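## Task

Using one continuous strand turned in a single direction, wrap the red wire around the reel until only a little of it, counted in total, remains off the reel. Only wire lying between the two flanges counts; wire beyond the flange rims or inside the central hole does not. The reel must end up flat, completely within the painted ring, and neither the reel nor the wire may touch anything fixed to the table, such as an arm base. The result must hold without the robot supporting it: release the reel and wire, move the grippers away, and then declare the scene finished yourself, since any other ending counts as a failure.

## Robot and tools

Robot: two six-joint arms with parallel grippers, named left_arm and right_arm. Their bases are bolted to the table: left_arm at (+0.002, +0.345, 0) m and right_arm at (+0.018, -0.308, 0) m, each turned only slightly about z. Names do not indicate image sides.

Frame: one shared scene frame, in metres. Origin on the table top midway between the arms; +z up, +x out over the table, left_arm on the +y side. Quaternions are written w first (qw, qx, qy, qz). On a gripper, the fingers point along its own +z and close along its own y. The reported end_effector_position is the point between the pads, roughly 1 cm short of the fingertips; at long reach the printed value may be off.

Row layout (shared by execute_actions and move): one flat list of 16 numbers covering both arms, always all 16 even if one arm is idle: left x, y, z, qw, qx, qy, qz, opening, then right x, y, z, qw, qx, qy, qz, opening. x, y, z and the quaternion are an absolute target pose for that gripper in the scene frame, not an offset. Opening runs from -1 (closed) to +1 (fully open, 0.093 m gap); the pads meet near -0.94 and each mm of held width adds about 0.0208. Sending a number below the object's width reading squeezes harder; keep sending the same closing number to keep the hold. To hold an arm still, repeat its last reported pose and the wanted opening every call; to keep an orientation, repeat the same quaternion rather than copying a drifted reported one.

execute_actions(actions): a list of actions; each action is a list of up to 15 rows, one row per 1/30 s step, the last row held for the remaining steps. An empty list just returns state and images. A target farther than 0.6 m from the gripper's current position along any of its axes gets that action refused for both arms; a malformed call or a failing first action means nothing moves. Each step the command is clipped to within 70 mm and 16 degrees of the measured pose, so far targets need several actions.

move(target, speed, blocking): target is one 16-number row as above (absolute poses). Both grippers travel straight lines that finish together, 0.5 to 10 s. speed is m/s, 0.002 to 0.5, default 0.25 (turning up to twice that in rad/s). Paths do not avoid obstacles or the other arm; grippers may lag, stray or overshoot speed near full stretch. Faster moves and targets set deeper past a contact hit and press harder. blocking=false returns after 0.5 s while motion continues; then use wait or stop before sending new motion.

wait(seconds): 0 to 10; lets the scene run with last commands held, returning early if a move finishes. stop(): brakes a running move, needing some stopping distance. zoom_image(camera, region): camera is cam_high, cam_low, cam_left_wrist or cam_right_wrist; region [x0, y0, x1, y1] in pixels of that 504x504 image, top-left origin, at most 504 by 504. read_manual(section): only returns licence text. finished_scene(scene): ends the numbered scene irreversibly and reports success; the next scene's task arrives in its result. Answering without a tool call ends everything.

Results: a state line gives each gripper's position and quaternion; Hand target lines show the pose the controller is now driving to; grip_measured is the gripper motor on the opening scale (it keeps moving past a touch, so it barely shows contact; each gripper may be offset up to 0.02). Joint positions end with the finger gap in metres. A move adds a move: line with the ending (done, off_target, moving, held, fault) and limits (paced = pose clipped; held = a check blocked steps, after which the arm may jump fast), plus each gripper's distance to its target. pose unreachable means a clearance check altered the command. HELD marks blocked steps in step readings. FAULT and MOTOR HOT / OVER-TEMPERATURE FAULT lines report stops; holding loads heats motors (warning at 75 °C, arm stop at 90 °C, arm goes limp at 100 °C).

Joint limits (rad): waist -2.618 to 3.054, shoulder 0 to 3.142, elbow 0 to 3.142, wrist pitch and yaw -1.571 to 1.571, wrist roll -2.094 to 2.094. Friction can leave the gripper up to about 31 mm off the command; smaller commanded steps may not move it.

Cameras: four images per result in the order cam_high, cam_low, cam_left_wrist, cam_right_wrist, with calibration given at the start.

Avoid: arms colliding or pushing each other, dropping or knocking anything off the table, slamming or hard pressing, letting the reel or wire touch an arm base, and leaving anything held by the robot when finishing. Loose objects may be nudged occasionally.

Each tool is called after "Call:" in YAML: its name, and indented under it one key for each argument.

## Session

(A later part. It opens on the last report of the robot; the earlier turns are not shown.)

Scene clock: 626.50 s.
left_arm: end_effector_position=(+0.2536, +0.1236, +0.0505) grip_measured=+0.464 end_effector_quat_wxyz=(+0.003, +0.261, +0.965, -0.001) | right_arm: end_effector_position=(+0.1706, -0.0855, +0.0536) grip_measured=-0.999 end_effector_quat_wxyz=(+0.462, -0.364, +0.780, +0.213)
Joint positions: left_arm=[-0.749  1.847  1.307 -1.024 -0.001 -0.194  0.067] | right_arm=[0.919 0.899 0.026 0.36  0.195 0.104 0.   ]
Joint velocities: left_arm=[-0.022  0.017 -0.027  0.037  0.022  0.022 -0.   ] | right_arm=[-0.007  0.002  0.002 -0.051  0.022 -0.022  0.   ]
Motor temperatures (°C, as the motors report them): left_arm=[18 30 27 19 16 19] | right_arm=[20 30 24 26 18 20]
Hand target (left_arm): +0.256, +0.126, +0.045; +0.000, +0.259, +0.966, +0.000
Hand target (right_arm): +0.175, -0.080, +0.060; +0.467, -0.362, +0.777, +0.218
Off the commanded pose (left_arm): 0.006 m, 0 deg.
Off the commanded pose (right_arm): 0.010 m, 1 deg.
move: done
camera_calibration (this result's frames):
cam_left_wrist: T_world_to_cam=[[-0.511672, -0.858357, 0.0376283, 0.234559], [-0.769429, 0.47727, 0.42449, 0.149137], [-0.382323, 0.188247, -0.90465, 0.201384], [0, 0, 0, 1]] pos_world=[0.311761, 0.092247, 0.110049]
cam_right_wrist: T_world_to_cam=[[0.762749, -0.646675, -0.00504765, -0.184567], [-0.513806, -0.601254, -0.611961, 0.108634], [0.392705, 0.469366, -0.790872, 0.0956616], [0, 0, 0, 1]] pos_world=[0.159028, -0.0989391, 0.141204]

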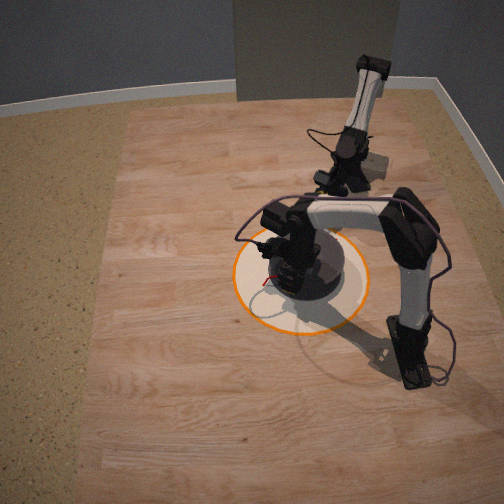

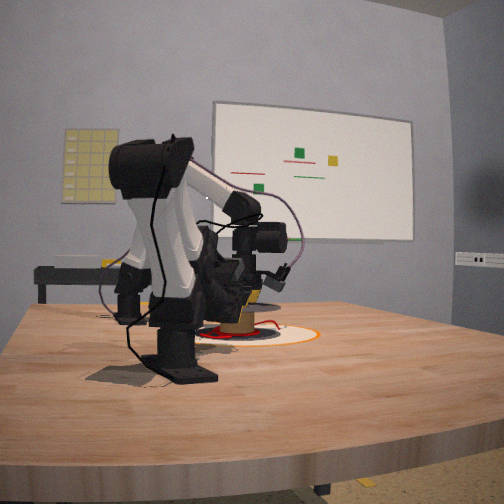

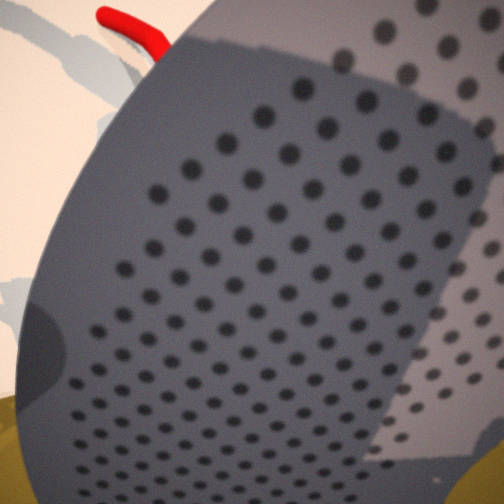

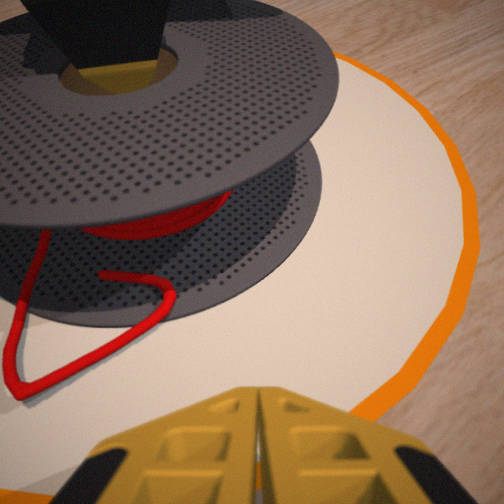

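Call:
execute_actions:
  actions:
    - [[0.2548,0.1276,0.045,0,0.2164,0.9763,0,0.3,0.175,-0.080,0.06,0.4668,-0.3623,0.7769,0.2176,-1],[0.2548,0.1276,0.045,0,0.2164,0.9763,0,0.3,0.175,-0.080,0.06,0.4668,-0.3623,0.7769,0.2176,-1],[0.2548,0.1276,0.045,0,0.2164,0.9763,0,0.3,0.175,-0.080,0.06,0.4668,-0.3623,0.7769,0.2176,-1],[0.2497,0.1297,0.045,0,0.1736,0.9848,0,0.3,0.175,-0.080,0.06,0.4668,-0.3623,0.7769,0.2176,-1],[0.2497,0.1297,0.045,0,0.1736,0.9848,0,0.3,0.175,-0.080,0.06,0.4668,-0.3623,0.7769,0.2176,-1],[0.2497,0.1297,0.045,0,0.1736,0.9848,0,0.3,0.175,-0.080,0.06,0.4668,-0.3623,0.7769,0.2176,-1],[0.2444,0.1313,0.045,0,0.1305,0.9914,0,0.3,0.175,-0.080,0.06,0.4668,-0.3623,0.7769,0.2176,-1],[0.2444,0.1313,0.045,0,0.1305,0.9914,0,0.3,0.175,-0.080,0.06,0.4668,-0.3623,0.7769,0.2176,-1],[0.2444,0.1313,0.045,0,0.1305,0.9914,0,0.3,0.175,-0.080,0.06,0.4668,-0.3623,0.7769,0.2176,-1],[0.239,0.1325,0.045,0,0.0872,0.9962,0,0.3,0.175,-0.080,0.06,0.4668,-0.3623,0.7769,0.2176,-1],[0.239,0.1325,0.045,0,0.0872,0.9962,0,0.3,0.175,-0.080,0.06,0.4668,-0.3623,0.7769,0.2176,-1],[0.239,0.1325,0.045,0,0.0872,0.9962,0,0.3,0.175,-0.080,0.06,0.4668,-0.3623,0.7769,0.2176,-1],[0.2335,0.1333,0.045,0,0.0436,0.999,0,0.3,0.175,-0.080,0.06,0.4668,-0.3623,0.7769,0.2176,-1],[0.2335,0.1333,0.045,0,0.0436,0.999,0,0.3,0.175,-0.080,0.06,0.4668,-0.3623,0.7769,0.2176,-1],[0.2335,0.1333,0.045,0,0.0436,0.999,0,0.3,0.175,-0.080,0.06,0.4668,-0.3623,0.7769,0.2176,-1]]
    - [[0.228,0.1335,0.045,0,0,1,0,0.3,0.175,-0.080,0.06,0.4668,-0.3623,0.7769,0.2176,-1],[0.228,0.1335,0.045,0,0,1,0,0.3,0.175,-0.080,0.06,0.4668,-0.3623,0.7769,0.2176,-1],[0.228,0.1335,0.045,0,0,1,0,0.3,0.175,-0.080,0.06,0.4668,-0.3623,0.7769,0.2176,-1],[0.2225,0.1333,0.045,0,-0.0436,0.999,0,0.3,0.175,-0.080,0.06,0.4668,-0.3623,0.7769,0.2176,-1],[0.2225,0.1333,0.045,0,-0.0436,0.999,0,0.3,0.175,-0.080,0.06,0.4668,-0.3623,0.7769,0.2176,-1],[0.2225,0.1333,0.045,0,-0.0436,0.999,0,0.3,0.175,-0.080,0.06,0.4668,-0.3623,0.7769,0.2176,-1],[0.217,0.1325,0.045,0,-0.0872,0.9962,0,0.3,0.175,-0.080,0.06,0.4668,-0.3623,0.7769,0.2176,-1],[0.217,0.1325,0.045,0,-0.0872,0.9962,0,0.3,0.175,-0.080,0.06,0.4668,-0.3623,0.7769,0.2176,-1],[0.217,0.1325,0.045,0,-0.0872,0.9962,0,0.3,0.175,-0.080,0.06,0.4668,-0.3623,0.7769,0.2176,-1],[0.2116,0.1313,0.045,0,-0.1305,0.9914,0,0.3,0.175,-0.080,0.06,0.4668,-0.3623,0.7769,0.2176,-1],[0.2116,0.1313,0.045,0,-0.1305,0.9914,0,0.3,0.175,-0.080,0.06,0.4668,-0.3623,0.7769,0.2176,-1],[0.2116,0.1313,0.045,0,-0.1305,0.9914,0,0.3,0.175,-0.080,0.06,0.4668,-0.3623,0.7769,0.2176,-1],[0.2063,0.1297,0.045,0,-0.1736,0.9848,0,0.3,0.175,-0.080,0.06,0.4668,-0.3623,0.7769,0.2176,-1],[0.2063,0.1297,0.045,0,-0.1736,0.9848,0,0.3,0.175,-0.080,0.06,0.4668,-0.3623,0.7769,0.2176,-1],[0.2063,0.1297,0.045,0,-0.1736,0.9848,0,0.3,0.175,-0.080,0.06,0.4668,-0.3623,0.7769,0.2176,-1]]
    - [[0.2012,0.1276,0.045,0,-0.2164,0.9763,0,0.3,0.175,-0.080,0.06,0.4668,-0.3623,0.7769,0.2176,-1],[0.2012,0.1276,0.045,0,-0.2164,0.9763,0,0.3,0.175,-0.080,0.06,0.4668,-0.3623,0.7769,0.2176,-1],[0.2012,0.1276,0.045,0,-0.2164,0.9763,0,0.3,0.175,-0.080,0.06,0.4668,-0.3623,0.7769,0.2176,-1],[0.1963,0.125,0.045,0,-0.2588,0.9659,0,0.3,0.175,-0.080,0.06,0.4668,-0.3623,0.7769,0.2176,-1],[0.1963,0.125,0.045,0,-0.2588,0.9659,0,0.3,0.175,-0.080,0.06,0.4668,-0.3623,0.7769,0.2176,-1],[0.1963,0.125,0.045,0,-0.2588,0.9659,0,0.3,0.175,-0.080,0.06,0.4668,-0.3623,0.7769,0.2176,-1],[0.1916,0.122,0.045,0,-0.3007,0.9537,0,0.3,0.175,-0.080,0.06,0.4668,-0.3623,0.7769,0.2176,-1],[0.1916,0.122,0.045,0,-0.3007,0.9537,0,0.3,0.175,-0.080,0.06,0.4668,-0.3623,0.7769,0.2176,-1],[0.1916,0.122,0.045,0,-0.3007,0.9537,0,0.3,0.175,-0.080,0.06,0.4668,-0.3623,0.7769,0.2176,-1],[0.1872,0.1186,0.045,0,-0.342,0.94,0,0.3,0.175,-0.080,0.06,0.4668,-0.3623,0.7769,0.2176,-1],[0.1872,0.1186,0.045,0,-0.342,0.94,0,0.3,0.175,-0.080,0.06,0.4668,-0.3623,0.7769,0.2176,-1],[0.1872,0.1186,0.045,0,-0.342,0.94,0,0.3,0.175,-0.080,0.06,0.4668,-0.3623,0.7769,0.2176,-1],[0.1831,0.1149,0.045,0,-0.3827,0.9239,0,0.3,0.175,-0.080,0.06,0.4668,-0.3623,0.7769,0.2176,-1]]
    - [[0.1831,0.1149,0.045,0,-0.3827,0.9239,0,0.3,0.175,-0.080,0.06,0.4668,-0.3623,0.7769,0.2176,-1],[0.1831,0.1149,0.045,0,-0.3827,0.9239,0,0.3,0.175,-0.080,0.06,0.4668,-0.3623,0.7769,0.2176,-1],[0.1794,0.1108,0.045,0,-0.4226,0.9063,0,0.3,0.175,-0.080,0.06,0.4668,-0.3623,0.7769,0.2176,-1]]

Scene clock: 633.40 s.
left_arm: end_effector_position=(+0.1816, +0.1099, +0.0491) grip_measured=+0.463 end_effector_quat_wxyz=(-0.004, -0.415, +0.910, +0.002) | right_arm: end_effector_position=(+0.1706, -0.0855, +0.0536) grip_measured=-0.999 end_effector_quat_wxyz=(+0.462, -0.364, +0.780, +0.213)
Joint positions: left_arm=[-0.942  1.717  1.141 -0.999  0.006 -1.77   0.067] | right_arm=[0.919 0.899 0.026 0.36  0.195 0.104 0.   ]
Joint velocities: left_arm=[ 0.017  0.017 -0.002  0.007 -0.066 -0.095  0.   ] | right_arm=[-0.007 -0.012 -0.012 -0.022 -0.037  0.051  0.   ]
Motor temperatures (°C, as the motors report them): left_arm=[18 30 27 19 16 19] | right_arm=[20 30 25 27 18 20]
Hand target (left_arm): +0.179, +0.111, +0.045; -0.000, -0.422, +0.906, +0.000
Hand target (right_arm): +0.175, -0.080, +0.060; +0.467, -0.362, +0.777, +0.218
Off the commanded pose (left_arm): 0.005 m, 1 deg.
Off the commanded pose (right_arm): 0.010 m, 1 deg.
Step readings (end_effector_position; steps 1 to 15: 1st action; 16 to 30: 2nd action; 31 to 45: 3rd action; 46 to 60: 4th action):
0: left_arm (+0.2536, +0.1236, +0.0505) | right_arm (+0.1706, -0.0855, +0.0536)
1: left_arm (+0.2536, +0.1236, +0.0505) | right_arm (+0.1706, -0.0855, +0.0536)
2: left_arm (+0.2537, +0.1237, +0.0505) | right_arm (+0.1706, -0.0855, +0.0536)
4: left_arm (+0.2531, +0.1244, +0.0498) | right_arm (+0.1706, -0.0855, +0.0536)
8: left_arm (+0.2507, +0.1264, +0.0497) | right_arm (+0.1706, -0.0855, +0.0536)
15: left_arm (+0.2412, +0.1327, +0.0495) | right_arm (+0.1706, -0.0855, +0.0536)
16: left_arm (+0.2395, +0.1328, +0.0495) | right_arm (+0.1706, -0.0855, +0.0536)
17: left_arm (+0.2377, +0.1330, +0.0496) | right_arm (+0.1706, -0.0855, +0.0536)
19: left_arm (+0.2341, +0.1332, +0.0495) | right_arm (+0.1706, -0.0855, +0.0536)
23: left_arm (+0.2264, +0.1328, +0.0493) | right_arm (+0.1706, -0.0855, +0.0536)
30: left_arm (+0.2136, +0.1302, +0.0492) | right_arm (+0.1706, -0.0855, +0.0536)
31: left_arm (+0.2117, +0.1296, +0.0491) | right_arm (+0.1706, -0.0855, +0.0536)
32: left_arm (+0.2098, +0.1287, +0.0491) | right_arm (+0.1706, -0.0855, +0.0536)
34: left_arm (+0.2064, +0.1270, +0.0491) | right_arm (+0.1706, -0.0855, +0.0536)
38: left_arm (+0.1996, +0.1235, +0.0491) | right_arm (+0.1706, -0.0855, +0.0536)
45: left_arm (+0.1890, +0.1157, +0.0491) | right_arm (+0.1706, -0.0855, +0.0536)
46: left_arm (+0.1880, +0.1148, +0.0491) | right_arm (+0.1706, -0.0855, +0.0536)
47: left_arm (+0.1872, +0.1142, +0.0491) | right_arm (+0.1706, -0.0855, +0.0536)
49: left_arm (+0.1851, +0.1125, +0.0491) | right_arm (+0.1706, -0.0855, +0.0536)
53: left_arm (+0.1822, +0.1103, +0.0491) | right_arm (+0.1706, -0.0855, +0.0536)
60: end_effector_position above
camera_calibration (this result's frames):
cam_left_wrist: T_world_to_cam=[[0.748594, -0.662266, 0.031793, -0.0641954], [-0.606767, -0.664954, 0.43551, 0.196303], [-0.267283, -0.345311, -0.899622, 0.212687], [0, 0, 0, 1]] pos_world=[0.224014, 0.161461, 0.107887]
cam_right_wrist: T_world_to_cam=[[0.762749, -0.646675, -0.00504765, -0.184567], [-0.513806, -0.601254, -0.611961, 0.108634], [0.392705, 0.469366, -0.790872, 0.0956616], [0, 0, 0, 1]] pos_world=[0.159028, -0.0989391, 0.141204]

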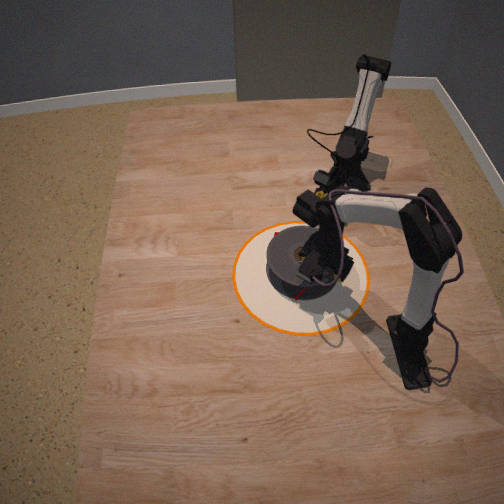

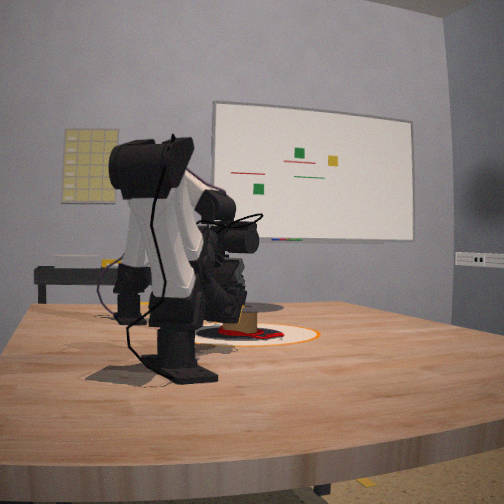

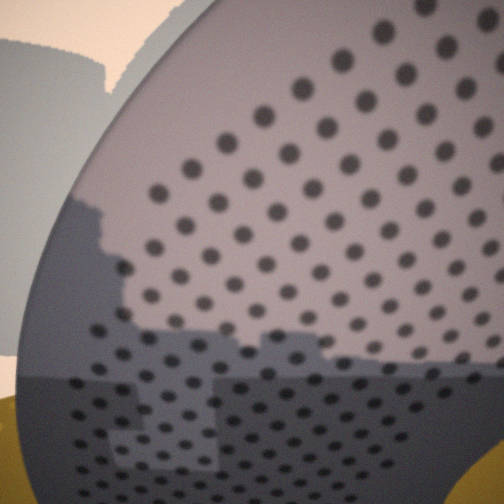

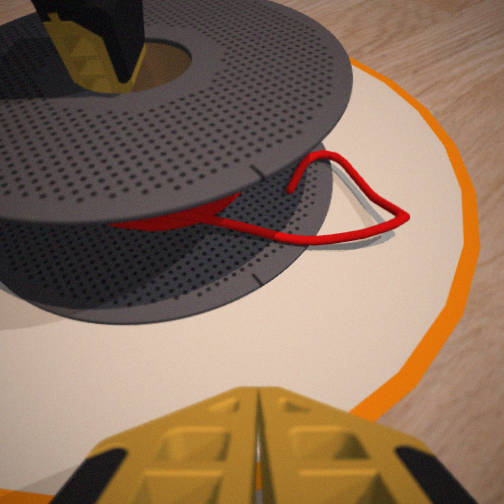

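Call:
move:
  target: [0.1794,0.1108,0.045,0,-0.4226,0.9063,0,0.3,0.200,-0.050,0.018,0.4668,-0.3623,0.7769,0.2176,-1]
  speed: 0.1

Call:
move:
  target: [0.1794,0.1108,0.045,0,-0.4226,0.9063,0,0.3,0.228,-0.017,0.016,0.4668,-0.3623,0.7769,0.2176,-1]
  speed: 0.06

Scene clock: 635.57 s.
left_arm: end_effector_position=(+0.1814, +0.1098, +0.0491) grip_measured=+0.463 end_effector_quat_wxyz=(-0.004, -0.420, +0.907, +0.002) | right_arm: end_effector_position=(+0.1958, -0.0542, +0.0161) grip_measured=-0.999 end_effector_quat_wxyz=(+0.463, -0.363, +0.780, +0.214)
Joint positions: left_arm=[-0.943  1.717  1.141 -1.     0.007 -1.783  0.067] | right_arm=[0.87  1.629 0.071 1.051 0.153 0.083 0.   ]
Joint velocities: left_arm=[ 0.017 -0.002 -0.012  0.037 -0.022  0.007  0.   ] | right_arm=[-0.007  0.007 -0.002  0.051 -0.022 -0.037  0.   ]
Motor temperatures (°C, as the motors report them): left_arm=[18 30 27 19 16 19] | right_arm=[20 29 25 27 18 20]
Hand target (left_arm): +0.179, +0.111, +0.045; -0.000, -0.422, +0.906, +0.000
Hand target (right_arm): +0.199, -0.051, +0.018; +0.466, -0.362, +0.777, +0.218
Off the commanded pose (left_arm): 0.005 m, 1 deg.
Off the commanded pose (right_arm): 0.006 m, 1 deg.
move: done
camera_calibration (this result's frames):
cam_left_wrist: T_world_to_cam=[[0.756651, -0.653074, 0.0312011, -0.0665002], [-0.598237, -0.672285, 0.436057, 0.195333], [-0.263801, -0.348609, -0.899378, 0.212315], [0, 0, 0, 1]] pos_world=[0.223182, 0.161905, 0.10785]
cam_right_wrist: T_world_to_cam=[[0.761617, -0.647978, -0.00793897, -0.18353], [-0.515437, -0.598316, -0.613467, 0.117969], [0.392764, 0.47132, -0.78968, 0.0415005], [0, 0, 0, 1]] pos_world=[0.184285, -0.0679008, 0.103685]

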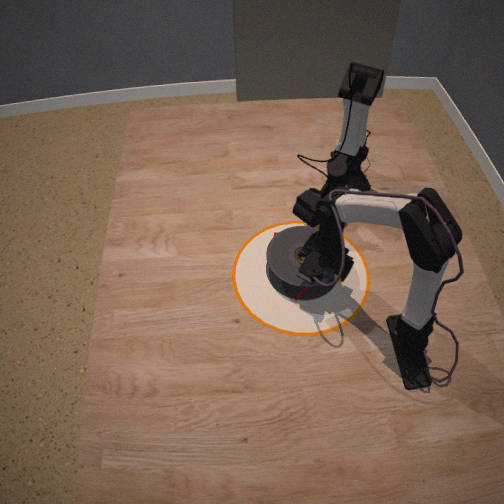

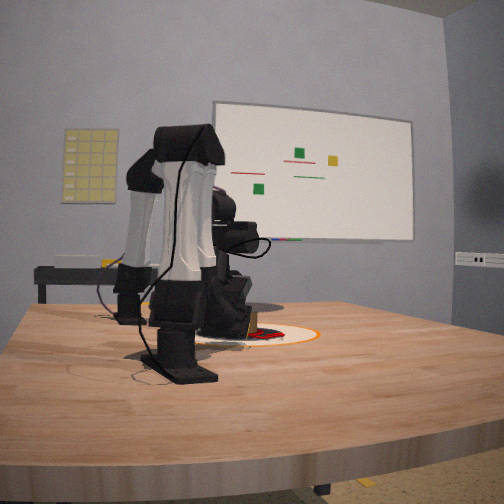

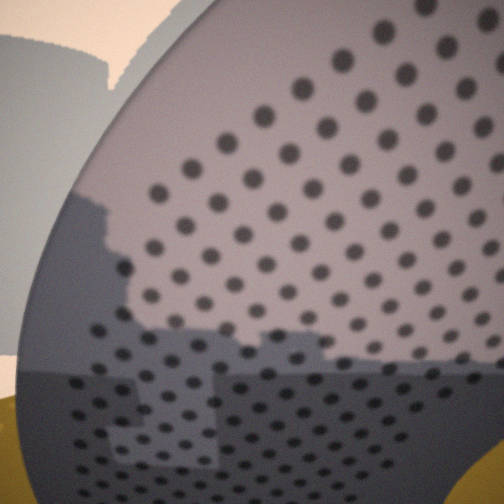

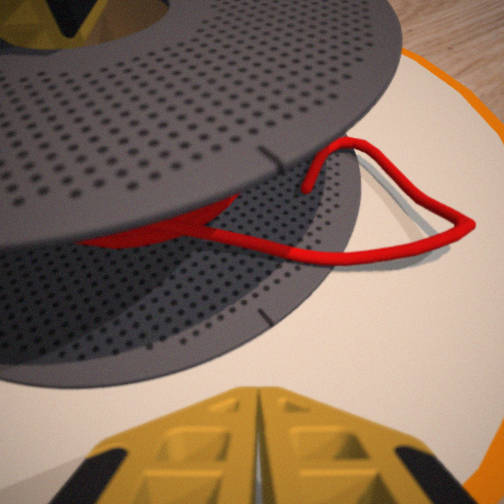

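Scene clock: 636.67 s.
left_arm: end_effector_position=(+0.1815, +0.1099, +0.0491) grip_measured=+0.463 end_effector_quat_wxyz=(-0.004, -0.422, +0.907, +0.002) | right_arm: end_effector_position=(+0.2241, -0.0205, +0.0176) grip_measured=-0.999 end_effector_quat_wxyz=(+0.471, -0.359, +0.776, +0.218)
Joint positions: left_arm=[-0.943  1.717  1.141 -1.     0.006 -1.786  0.067] | right_arm=[0.836 1.765 0.229 1.051 0.126 0.067 0.   ]
Joint velocities: left_arm=[-0.017  0.012 -0.002 -0.037  0.007  0.022  0.   ] | right_arm=[-0.012  0.002  0.012 -0.051 -0.022 -0.037  0.   ]
Motor temperatures (°C, as the motors report them): left_arm=[18 30 27 19 16 19] | right_arm=[20 29 25 27 18 20]
Hand target (left_arm): +0.179, +0.111, +0.045; -0.000, -0.422, +0.906, +0.000
Hand target (right_arm): +0.228, -0.017, +0.015; +0.467, -0.362, +0.777, +0.218
Off the commanded pose (left_arm): 0.005 m, 0 deg.
Off the commanded pose (right_arm): 0.005 m, 1 deg.
move: done
camera_calibration (this result's frames):
cam_left_wrist: T_world_to_cam=[[0.758619, -0.65078, 0.0313397, -0.0671421], [-0.596448, -0.674319, 0.435366, 0.19538], [-0.262194, -0.348969, -0.899708, 0.212133], [0, 0, 0, 1]] pos_world=[0.22309, 0.162082, 0.1079]
cam_right_wrist: T_world_to_cam=[[0.759987, -0.649853, -0.0105062, -0.18294], [-0.510118, -0.586397, -0.62922, 0.152927], [0.40274, 0.483559, -0.777156, 0.0134704], [0, 0, 0, 1]] pos_world=[0.211617, -0.0357219, 0.104771]

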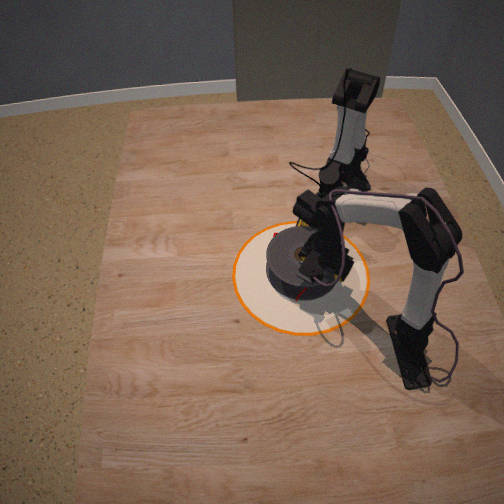

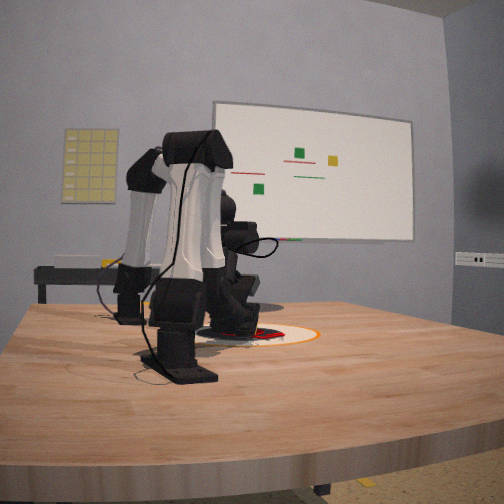

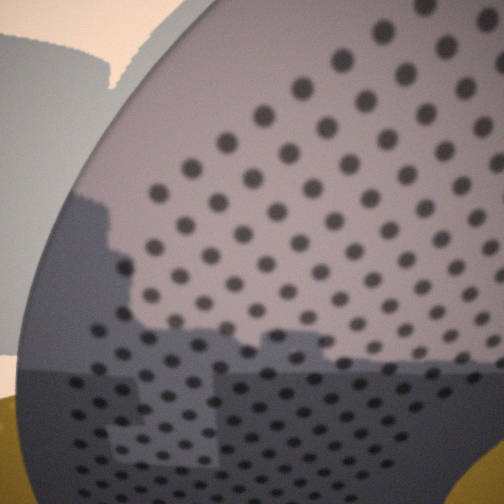

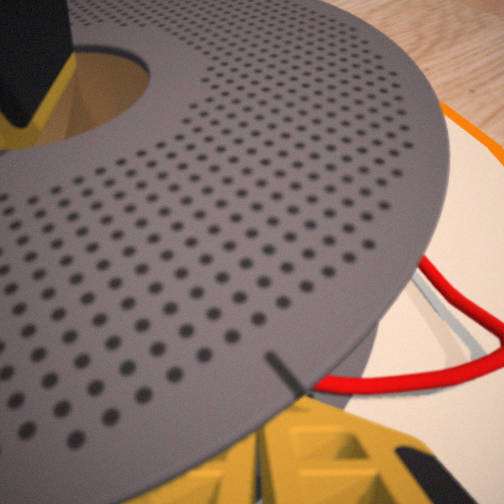

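Call:
move:
  target: [0.1794,0.1108,0.045,0,-0.4226,0.9063,0,0.3,0.228,-0.017,0.005,0.4668,-0.3623,0.7769,0.2176,-1]
  speed: 0.04

Scene clock: 639.07 s.
left_arm: end_effector_position=(+0.1814, +0.1100, +0.0491) grip_measured=+0.463 end_effector_quat_wxyz=(-0.004, -0.425, +0.905, +0.002) | right_arm: end_effector_position=(+0.2241, -0.0211, +0.0061) grip_measured=-0.999 end_effector_quat_wxyz=(+0.467, -0.361, +0.778, +0.215)
Joint positions: left_arm=[-0.943  1.717  1.141 -1.     0.006 -1.793  0.067] | right_arm=[0.835 1.839 0.229 1.114 0.126 0.065 0.   ]
Joint velocities: left_arm=[ 0.007 -0.007 -0.007  0.095 -0.037 -0.081 -0.001] | right_arm=[-0.007  0.007 -0.002  0.022 -0.007  0.022  0.   ]
Motor temperatures (°C, as the motors report them): left_arm=[18 30 27 19 16 19] | right_arm=[20 29 25 28 18 20]
Hand target (left_arm): +0.179, +0.111, +0.045; -0.000, -0.423, +0.906, +0.000
Hand target (right_arm): +0.228, -0.017, +0.005; +0.467, -0.362, +0.777, +0.218
Off the commanded pose (left_arm): 0.005 m, 1 deg.
Off the commanded pose (right_arm): 0.006 m, 0 deg.
move: done
camera_calibration (this result's frames):
cam_left_wrist: T_world_to_cam=[[0.763084, -0.645576, 0.0305602, -0.0683053], [-0.591602, -0.678685, 0.435193, 0.195021], [-0.26021, -0.350169, -0.899818, 0.211933], [0, 0, 0, 1]] pos_world=[0.222645, 0.162474, 0.107917]
cam_right_wrist: T_world_to_cam=[[0.760026, -0.649854, -0.00710545, -0.183424], [-0.513175, -0.593396, -0.620107, 0.145878], [0.398762, 0.474943, -0.784485, 0.00560851], [0, 0, 0, 1]] pos_world=[0.212032, -0.0352996, 0.0935562]

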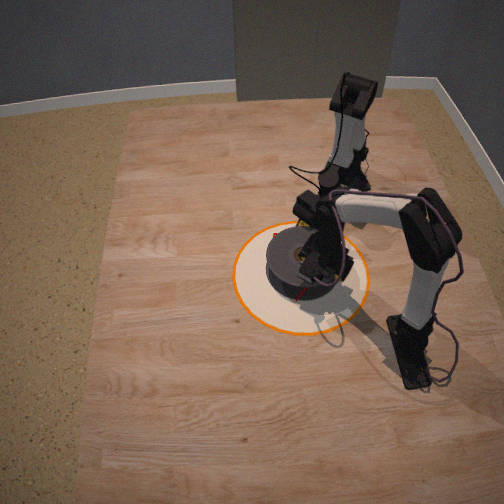

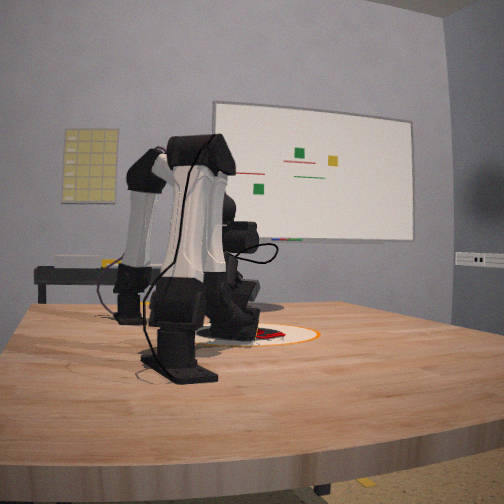

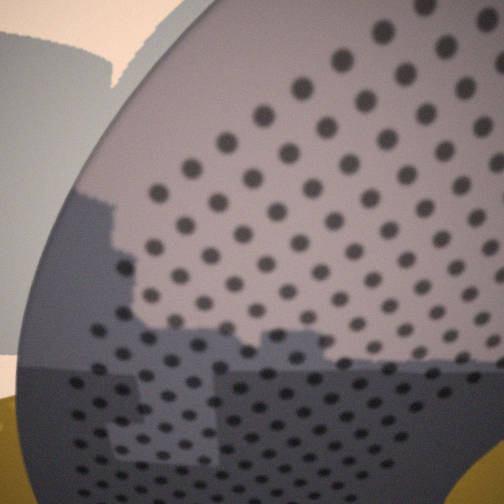

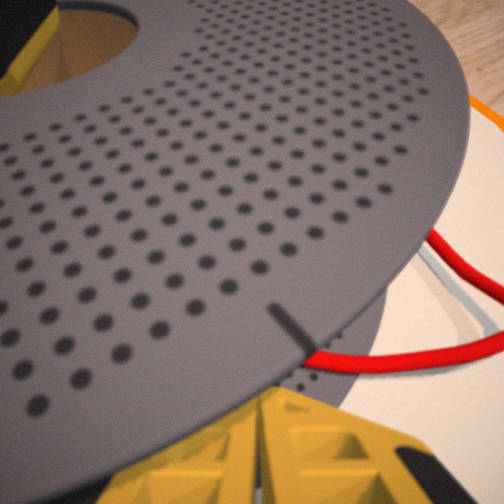

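Call:
move:
  target: [0.1794,0.1108,0.045,0,-0.4226,0.9063,0,0.3,0.230,-0.014,-0.004,0.4668,-0.3623,0.7769,0.2176,-1]
  speed: 0.03

Scene clock: 640.17 s.
left_arm: end_effector_position=(+0.1819, +0.1108, +0.0491) grip_measured=+0.463 end_effector_quat_wxyz=(-0.001, -0.434, +0.901, +0.003) | right_arm: end_effector_position=(+0.2276, -0.0187, +0.0055) grip_measured=-0.999 end_effector_quat_wxyz=(+0.480, -0.354, +0.772, +0.220)
Joint positions: left_arm=[-0.943  1.717  1.141 -1.001  0.001 -1.814  0.067] | right_arm=[0.832 1.905 0.229 1.213 0.13  0.064 0.   ]
Joint velocities: left_arm=[-0.002  0.002 -0.017  0.022 -0.007 -0.022 -0.   ] | right_arm=[-0.007  0.012  0.002  0.007 -0.051  0.007  0.   ]
Motor temperatures (°C, as the motors report them): left_arm=[18 30 27 19 16 19] | right_arm=[20 29 25 28 18 20]
Hand target (left_arm): +0.179, +0.111, +0.045; +0.000, -0.423, +0.906, +0.000
Hand target (right_arm): +0.229, -0.015, -0.004; +0.467, -0.362, +0.777, +0.218
Off the commanded pose (left_arm): 0.005 m, 2 deg.
Off the commanded pose (right_arm): 0.011 m, 2 deg.
move: off_target (right_arm)
camera_calibration (this result's frames):
cam_left_wrist: T_world_to_cam=[[0.77657, -0.629288, 0.030586, -0.0724836], [-0.57853, -0.693026, 0.430137, 0.195324], [-0.249483, -0.351726, -0.902245, 0.210682], [0, 0, 0, 1]] pos_world=[0.221851, 0.163854, 0.108288]
cam_right_wrist: T_world_to_cam=[[0.756253, -0.654211, -0.00947361, -0.183716], [-0.503852, -0.573081, -0.646306, 0.147065], [0.417391, 0.493544, -0.76302, -0.00142257], [0, 0, 0, 1]] pos_world=[0.213628, -0.0352067, 0.0922228]

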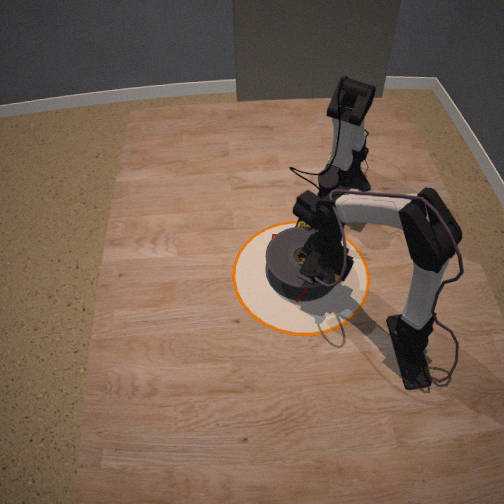

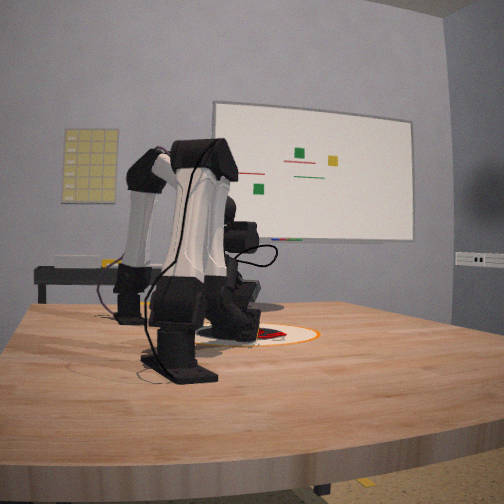

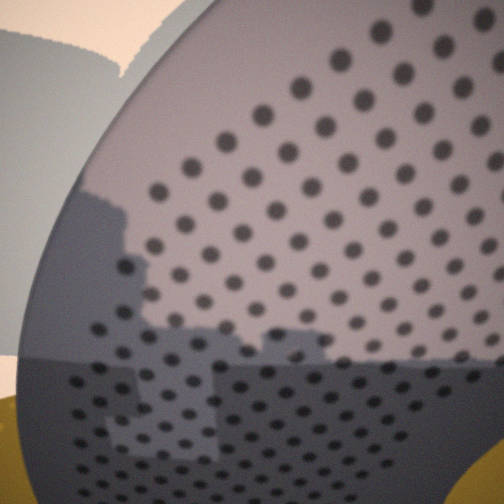

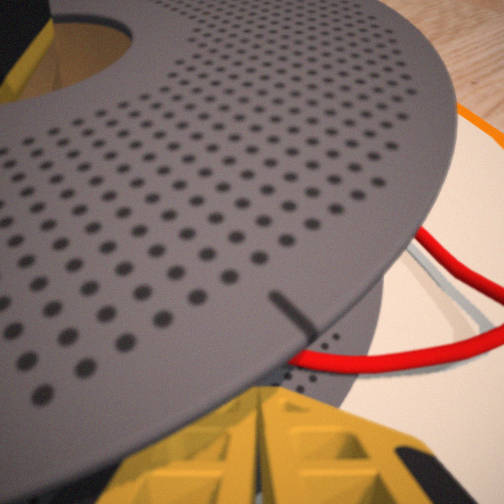

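Call:
execute_actions:
  actions:
    - [[0.1841,0.1139,0.045,0,-0.3827,0.9239,0,0.3,0.230,-0.014,0.002,0.4668,-0.3623,0.7769,0.2176,-1],[0.1841,0.1139,0.045,0,-0.3827,0.9239,0,0.3,0.230,-0.014,0.002,0.4668,-0.3623,0.7769,0.2176,-1],[0.1841,0.1139,0.045,0,-0.3827,0.9239,0,0.3,0.230,-0.014,0.002,0.4668,-0.3623,0.7769,0.2176,-1],[0.1841,0.1139,0.045,0,-0.3827,0.9239,0,0.3,0.230,-0.014,0.002,0.4668,-0.3623,0.7769,0.2176,-1],[0.1882,0.1176,0.045,0,-0.342,0.94,0,0.3,0.230,-0.014,0.002,0.4668,-0.3623,0.7769,0.2176,-1],[0.1882,0.1176,0.045,0,-0.342,0.94,0,0.3,0.230,-0.014,0.002,0.4668,-0.3623,0.7769,0.2176,-1],[0.1882,0.1176,0.045,0,-0.342,0.94,0,0.3,0.230,-0.014,0.002,0.4668,-0.3623,0.7769,0.2176,-1],[0.1882,0.1176,0.045,0,-0.342,0.94,0,0.3,0.230,-0.014,0.002,0.4668,-0.3623,0.7769,0.2176,-1],[0.1926,0.121,0.045,0,-0.3007,0.9537,0,0.3,0.230,-0.014,0.002,0.4668,-0.3623,0.7769,0.2176,-1],[0.1926,0.121,0.045,0,-0.3007,0.9537,0,0.3,0.230,-0.014,0.002,0.4668,-0.3623,0.7769,0.2176,-1],[0.1926,0.121,0.045,0,-0.3007,0.9537,0,0.3,0.230,-0.014,0.002,0.4668,-0.3623,0.7769,0.2176,-1],[0.1926,0.121,0.045,0,-0.3007,0.9537,0,0.3,0.230,-0.014,0.002,0.4668,-0.3623,0.7769,0.2176,-1],[0.1973,0.124,0.045,0,-0.2588,0.9659,0,0.3,0.230,-0.014,0.002,0.4668,-0.3623,0.7769,0.2176,-1]]
    - [[0.1973,0.124,0.045,0,-0.2588,0.9659,0,0.3,0.230,-0.014,0.002,0.4668,-0.3623,0.7769,0.2176,-1],[0.1973,0.124,0.045,0,-0.2588,0.9659,0,0.3,0.230,-0.014,0.002,0.4668,-0.3623,0.7769,0.2176,-1],[0.1973,0.124,0.045,0,-0.2588,0.9659,0,0.3,0.230,-0.014,0.002,0.4668,-0.3623,0.7769,0.2176,-1],[0.2022,0.1266,0.045,0,-0.2164,0.9763,0,0.3,0.230,-0.014,0.002,0.4668,-0.3623,0.7769,0.2176,-1]]

Scene clock: 643.03 s.
left_arm: end_effector_position=(+0.2035, +0.1269, +0.0491) grip_measured=+0.463 end_effector_quat_wxyz=(+0.001, -0.251, +0.968, +0.001) | right_arm: end_effector_position=(+0.2231, -0.0120, +0.0055) grip_measured=-0.999 end_effector_quat_wxyz=(+0.470, -0.366, +0.768, +0.236)
Joint positions: left_arm=[-0.853  1.717  1.141 -0.995 -0.002 -1.334  0.067] | right_arm=[0.832 1.901 0.24  1.196 0.085 0.064 0.   ]
Joint velocities: left_arm=[-0.017 -0.002 -0.007  0.037 -0.022  0.095 -0.001] | right_arm=[ 0.007 -0.002  0.002 -0.022 -0.022 -0.051  0.   ]
Motor temperatures (°C, as the motors report them): left_arm=[18 30 27 19 16 19] | right_arm=[20 29 25 27 18 20]
Hand target (left_arm): +0.202, +0.126, +0.045; +0.000, -0.217, +0.976, +0.000
Hand target (right_arm): +0.230, -0.014, +0.002; +0.467, -0.362, +0.776, +0.218
Off the commanded pose (left_arm): 0.004 m, 4 deg.
Off the commanded pose (right_arm): 0.008 m, 2 deg.
Step readings (end_effector_position; steps 1 to 15: 1st action; 16 to 30: 2nd action):
0: left_arm (+0.1819, +0.1108, +0.0491) | right_arm (+0.2277, -0.0187, +0.0055)
1: left_arm (+0.1824, +0.1112, +0.0491) | right_arm (+0.2277, -0.0187, +0.0055)
2: left_arm (+0.1835, +0.1120, +0.0491) | right_arm (+0.2275, -0.0187, +0.0055)
4: left_arm (+0.1849, +0.1131, +0.0491) | right_arm (+0.2274, -0.0176, +0.0056)
8: left_arm (+0.1892, +0.1163, +0.0491) | right_arm (+0.2265, -0.0157, +0.0056)
15: left_arm (+0.1967, +0.1218, +0.0491) | right_arm (+0.2248, -0.0134, +0.0056)
16: left_arm (+0.1975, +0.1224, +0.0491) | right_arm (+0.2247, -0.0132, +0.0056)
17: left_arm (+0.1980, +0.1227, +0.0491) | right_arm (+0.2246, -0.0131, +0.0056)
19: left_arm (+0.1992, +0.1237, +0.0491) | right_arm (+0.2243, -0.0129, +0.0055)
23: left_arm (+0.2021, +0.1259, +0.0491) | right_arm (+0.2237, -0.0125, +0.0055)
30: end_effector_position above
camera_calibration (this result's frames):
cam_left_wrist: T_world_to_cam=[[0.478324, -0.877419, 0.0366245, 0.0127957], [-0.80042, -0.418431, 0.429235, 0.229284], [-0.361294, -0.234628, -0.90245, 0.229611], [0, 0, 0, 1]] pos_world=[0.26036, 0.16104, 0.108327]
cam_right_wrist: T_world_to_cam=[[0.781288, -0.623514, -0.0286226, -0.181095], [-0.492284, -0.587363, -0.642388, 0.14586], [0.383725, 0.51598, -0.765845, 0.00495791], [0, 0, 0, 1]] pos_world=[0.211389, -0.0298004, 0.0923122]

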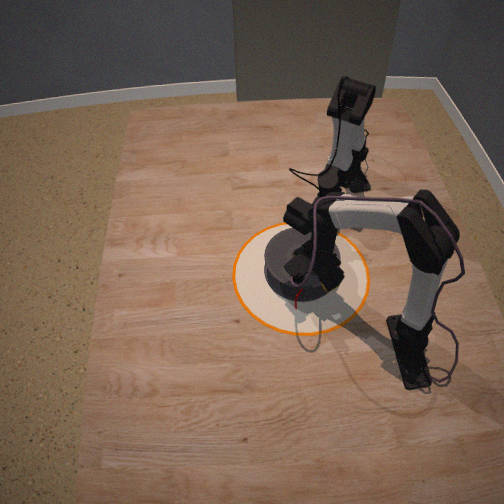

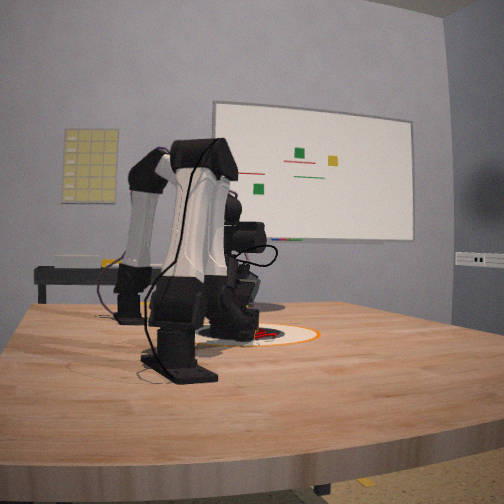

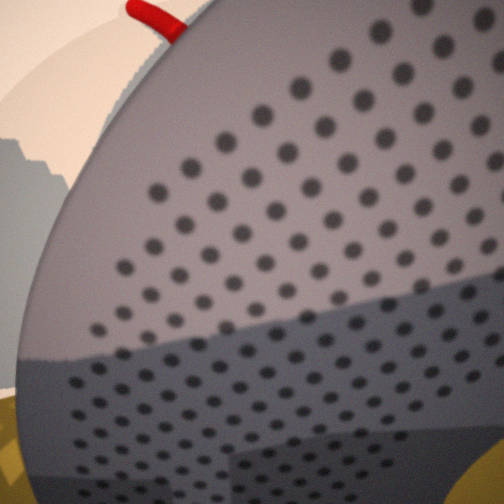

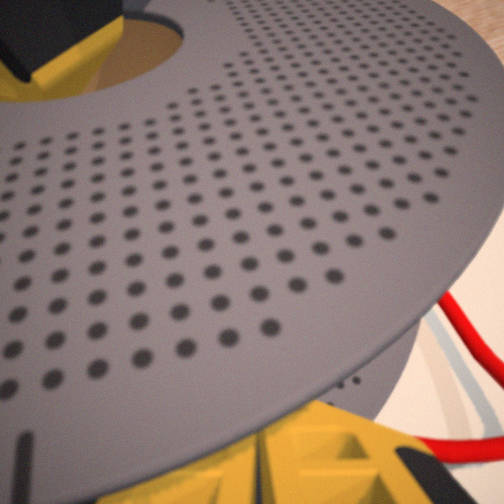

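Call:
zoom_image:
  camera: "cam_low"
  region: [210,295,300,350]

Call:
zoom_image:
  camera: "cam_right_wrist"
  region: [280,330,504,504]

Region (210, 295, 300, 350) of cam_low's 504x504 image, scaled by 5.600, with more detail than that image has.

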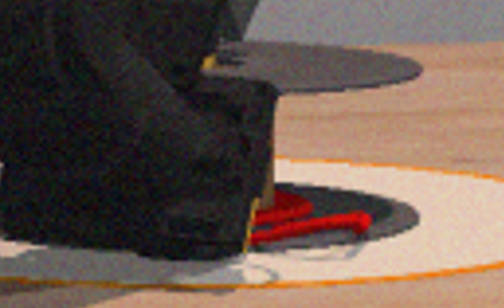

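Region (280, 330, 504, 504) of cam_right_wrist's 504x504 image, scaled by 2.250, with more detail than that image has.

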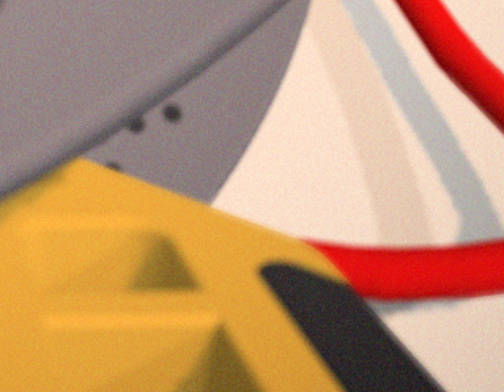

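Call:
move:
  target: [0.2022,0.1266,0.045,0,-0.2164,0.9763,0,0.3,0.212,-0.030,0.022,0.4668,-0.3623,0.7769,0.2176,-1]
  speed: 0.06

Scene clock: 646.03 s.
left_arm: end_effector_position=(+0.2035, +0.1270, +0.0491) grip_measured=+0.463 end_effector_quat_wxyz=(-0.000, -0.224, +0.975, +0.000) | right_arm: end_effector_position=(+0.2169, -0.0248, +0.0249) grip_measured=-0.999 end_effector_quat_wxyz=(+0.472, -0.361, +0.773, +0.222)
Joint positions: left_arm=[-0.852  1.717  1.141 -0.995 -0.    -1.276  0.067] | right_arm=[0.847 1.695 0.2   1.018 0.127 0.069 0.   ]
Joint velocities: left_arm=[-0.002 -0.002 -0.027 -0.051 -0.066  0.022 -0.   ] | right_arm=[ 0.007 -0.007  0.002 -0.022  0.022  0.007  0.   ]
Motor temperatures (°C, as the motors report them): left_arm=[18 30 27 19 16 19] | right_arm=[20 30 25 27 18 20]
Hand target (left_arm): +0.202, +0.127, +0.045; -0.000, -0.216, +0.976, +0.000
Hand target (right_arm): +0.212, -0.030, +0.022; +0.467, -0.363, +0.777, +0.218
Off the commanded pose (left_arm): 0.004 m, 1 deg.
Off the commanded pose (right_arm): 0.008 m, 1 deg.
move: done
camera_calibration (this result's frames):
cam_left_wrist: T_world_to_cam=[[0.427416, -0.903313, 0.0366187, 0.0265519], [-0.822409, -0.371675, 0.430698, 0.227798], [-0.375445, -0.214203, -0.901753, 0.22989], [0, 0, 0, 1]] pos_world=[0.262305, 0.157894, 0.108219]
cam_right_wrist: T_world_to_cam=[[0.766222, -0.642454, -0.0125078, -0.18128], [-0.502639, -0.587118, -0.634544, 0.149841], [0.400322, 0.492489, -0.772785, 0.0247782], [0, 0, 0, 1]] pos_world=[0.204297, -0.0406926, 0.111961]

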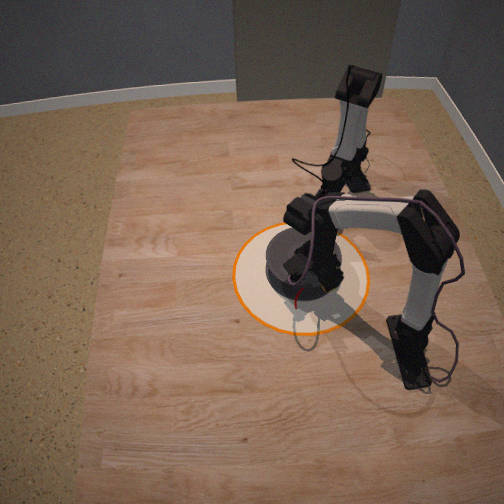

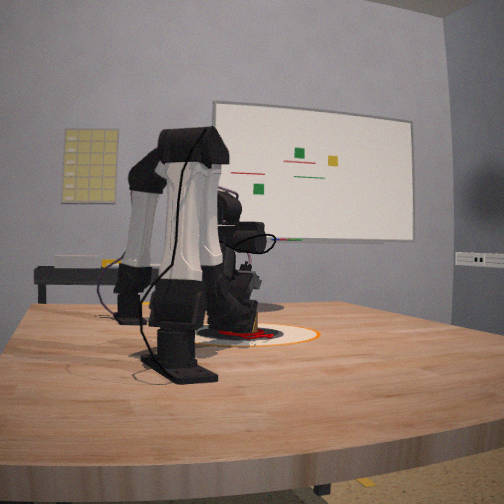

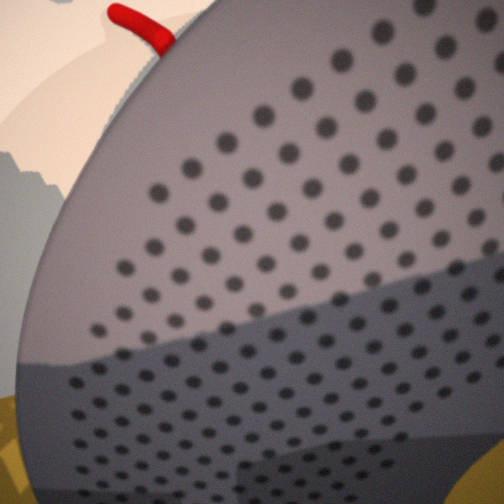

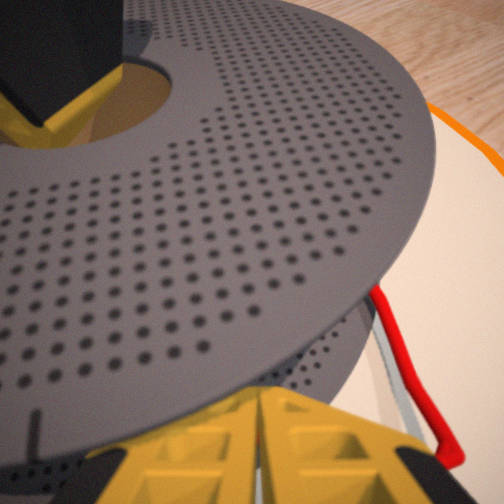

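Call:
move:
  target: [0.2022,0.1266,0.045,0,-0.2164,0.9763,0,0.3,0.195,-0.055,0.035,0.4668,-0.3623,0.7769,0.2176,-1]
  speed: 0.1

Call:
move:
  target: [0.179,0.111,0.045,0,-0.4226,0.9063,0,0.3,0.195,-0.055,0.035,0.4668,-0.3623,0.7769,0.2176,-1]
  speed: 0.15

Scene clock: 656.13 s.
left_arm: end_effector_position=(+0.2034, +0.1271, +0.0491) grip_measured=+0.463 end_effector_quat_wxyz=(-0.000, -0.223, +0.975, +0.001) | right_arm: end_effector_position=(+0.1999, -0.0497, +0.0394) grip_measured=-0.999 end_effector_quat_wxyz=(+0.472, -0.361, +0.773, +0.222)
Joint positions: left_arm=[-0.852  1.717  1.141 -0.996 -0.    -1.275  0.067] | right_arm=[0.857 1.448 0.103 0.867 0.137 0.074 0.   ]
Joint velocities: left_arm=[-0.007  0.002 -0.007  0.051  0.022  0.007  0.   ] | right_arm=[-0.022 -0.007  0.002  0.022 -0.007 -0.081  0.   ]
Motor temperatures (°C, as the motors report them): left_arm=[18 30 27 19 16 19] | right_arm=[20 30 24 28 18 20]
Hand target (left_arm): +0.202, +0.127, +0.045; -0.000, -0.216, +0.976, +0.000
Hand target (right_arm): +0.195, -0.055, +0.035; +0.467, -0.363, +0.777, +0.217
Off the commanded pose (left_arm): 0.004 m, 1 deg.
Off the commanded pose (right_arm): 0.008 m, 1 deg.
move: done
camera_calibration (this result's frames):
cam_left_wrist: T_world_to_cam=[[0.427081, -0.903486, 0.036255, 0.0267481], [-0.822439, -0.371482, 0.430808, 0.227747], [-0.375761, -0.213807, -0.901715, 0.229893], [0, 0, 0, 1]] pos_world=[0.262269, 0.157923, 0.108213]
cam_right_wrist: T_world_to_cam=[[0.765703, -0.643073, -0.0125302, -0.183946], [-0.503016, -0.58657, -0.634753, 0.135987], [0.400842, 0.492335, -0.772613, 0.0548857], [0, 0, 0, 1]] pos_world=[0.187251, -0.0655469, 0.126419]

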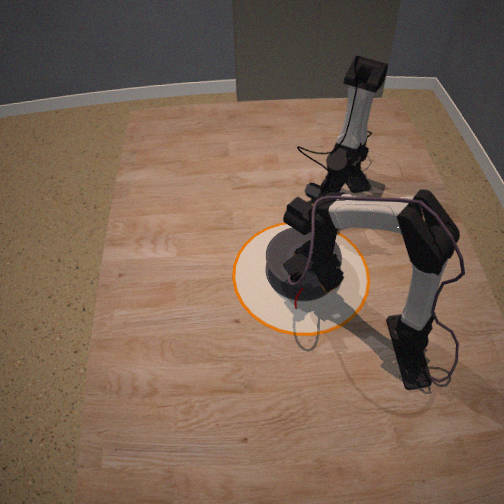

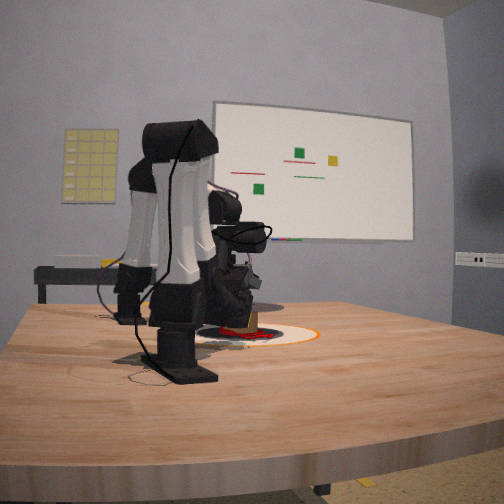

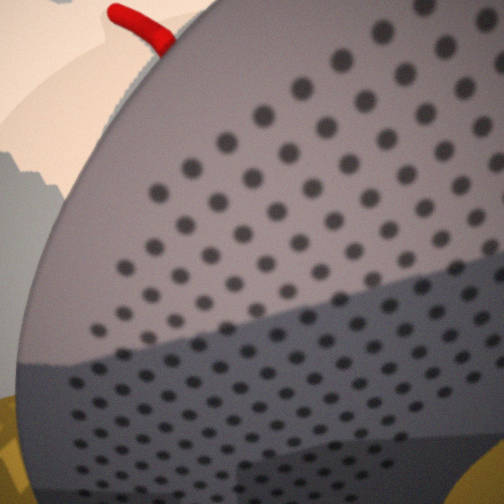

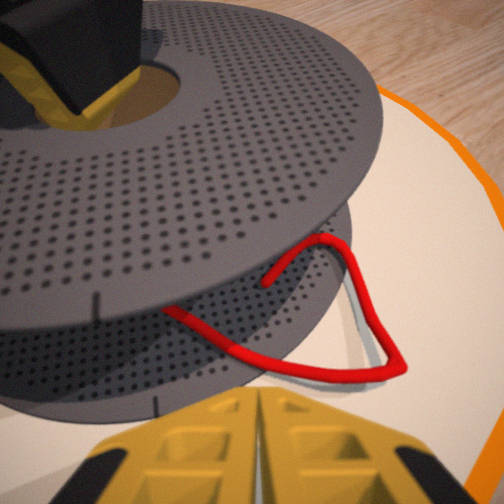

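Scene clock: 658.03 s.
left_arm: end_effector_position=(+0.1823, +0.1105, +0.0491) grip_measured=+0.463 end_effector_quat_wxyz=(-0.002, -0.420, +0.908, +0.002) | right_arm: end_effector_position=(+0.1999, -0.0497, +0.0393) grip_measured=-0.999 end_effector_quat_wxyz=(+0.472, -0.361, +0.773, +0.222)
Joint positions: left_arm=[-0.94   1.717  1.141 -1.     0.004 -1.78   0.067] | right_arm=[0.857 1.448 0.103 0.867 0.137 0.074 0.   ]
Joint velocities: left_arm=[-0.007  0.007 -0.017  0.007 -0.007 -0.022 -0.001] | right_arm=[-0.007  0.002  0.007 -0.022 -0.037 -0.022  0.   ]
Motor temperatures (°C, as the motors report them): left_arm=[18 30 27 19 16 19] | right_arm=[20 30 24 28 18 20]
Hand target (left_arm): +0.179, +0.112, +0.045; -0.000, -0.422, +0.906, +0.001
Hand target (right_arm): +0.195, -0.055, +0.035; +0.467, -0.363, +0.777, +0.218
Off the commanded pose (left_arm): 0.005 m, 0 deg.
Off the commanded pose (right_arm): 0.008 m, 1 deg.
move: done
camera_calibration (this result's frames):
cam_left_wrist: T_world_to_cam=[[0.756067, -0.65372, 0.0318249, -0.0665934], [-0.59981, -0.672619, 0.433372, 0.196842], [-0.261898, -0.346747, -0.900653, 0.212324], [0, 0, 0, 1]] pos_world=[0.224024, 0.162489, 0.108044]
cam_right_wrist: T_world_to_cam=[[0.765254, -0.643598, -0.0129755, -0.183936], [-0.503778, -0.586213, -0.634477, 0.136067], [0.400742, 0.492073, -0.772833, 0.0548672], [0, 0, 0, 1]] pos_world=[0.187318, -0.0656153, 0.126348]

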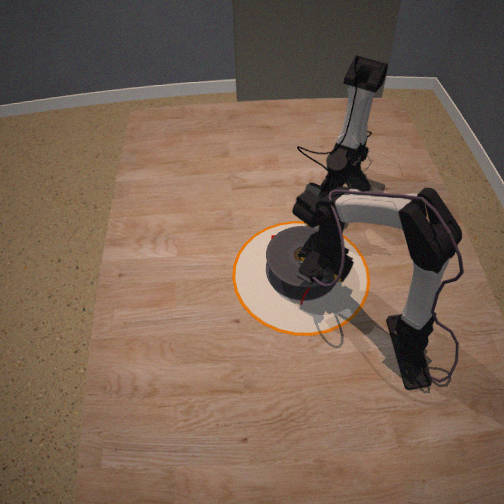

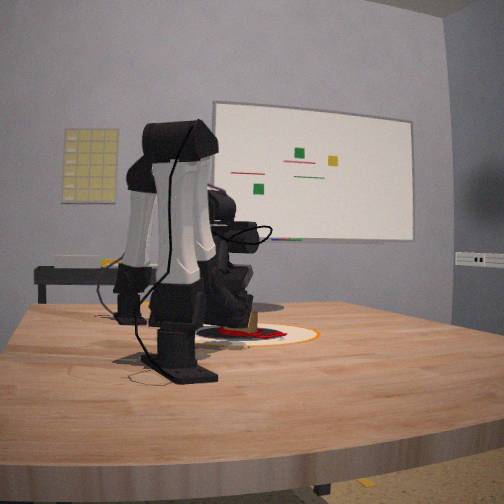

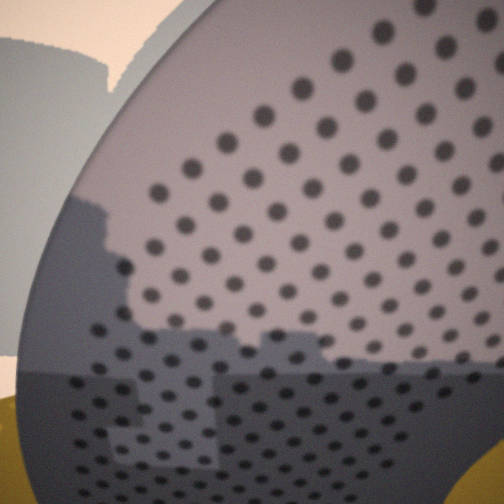

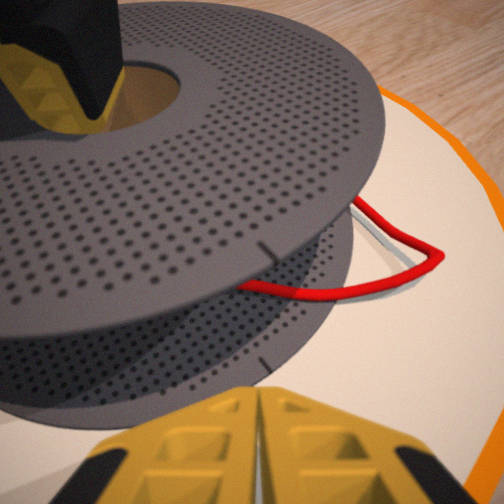

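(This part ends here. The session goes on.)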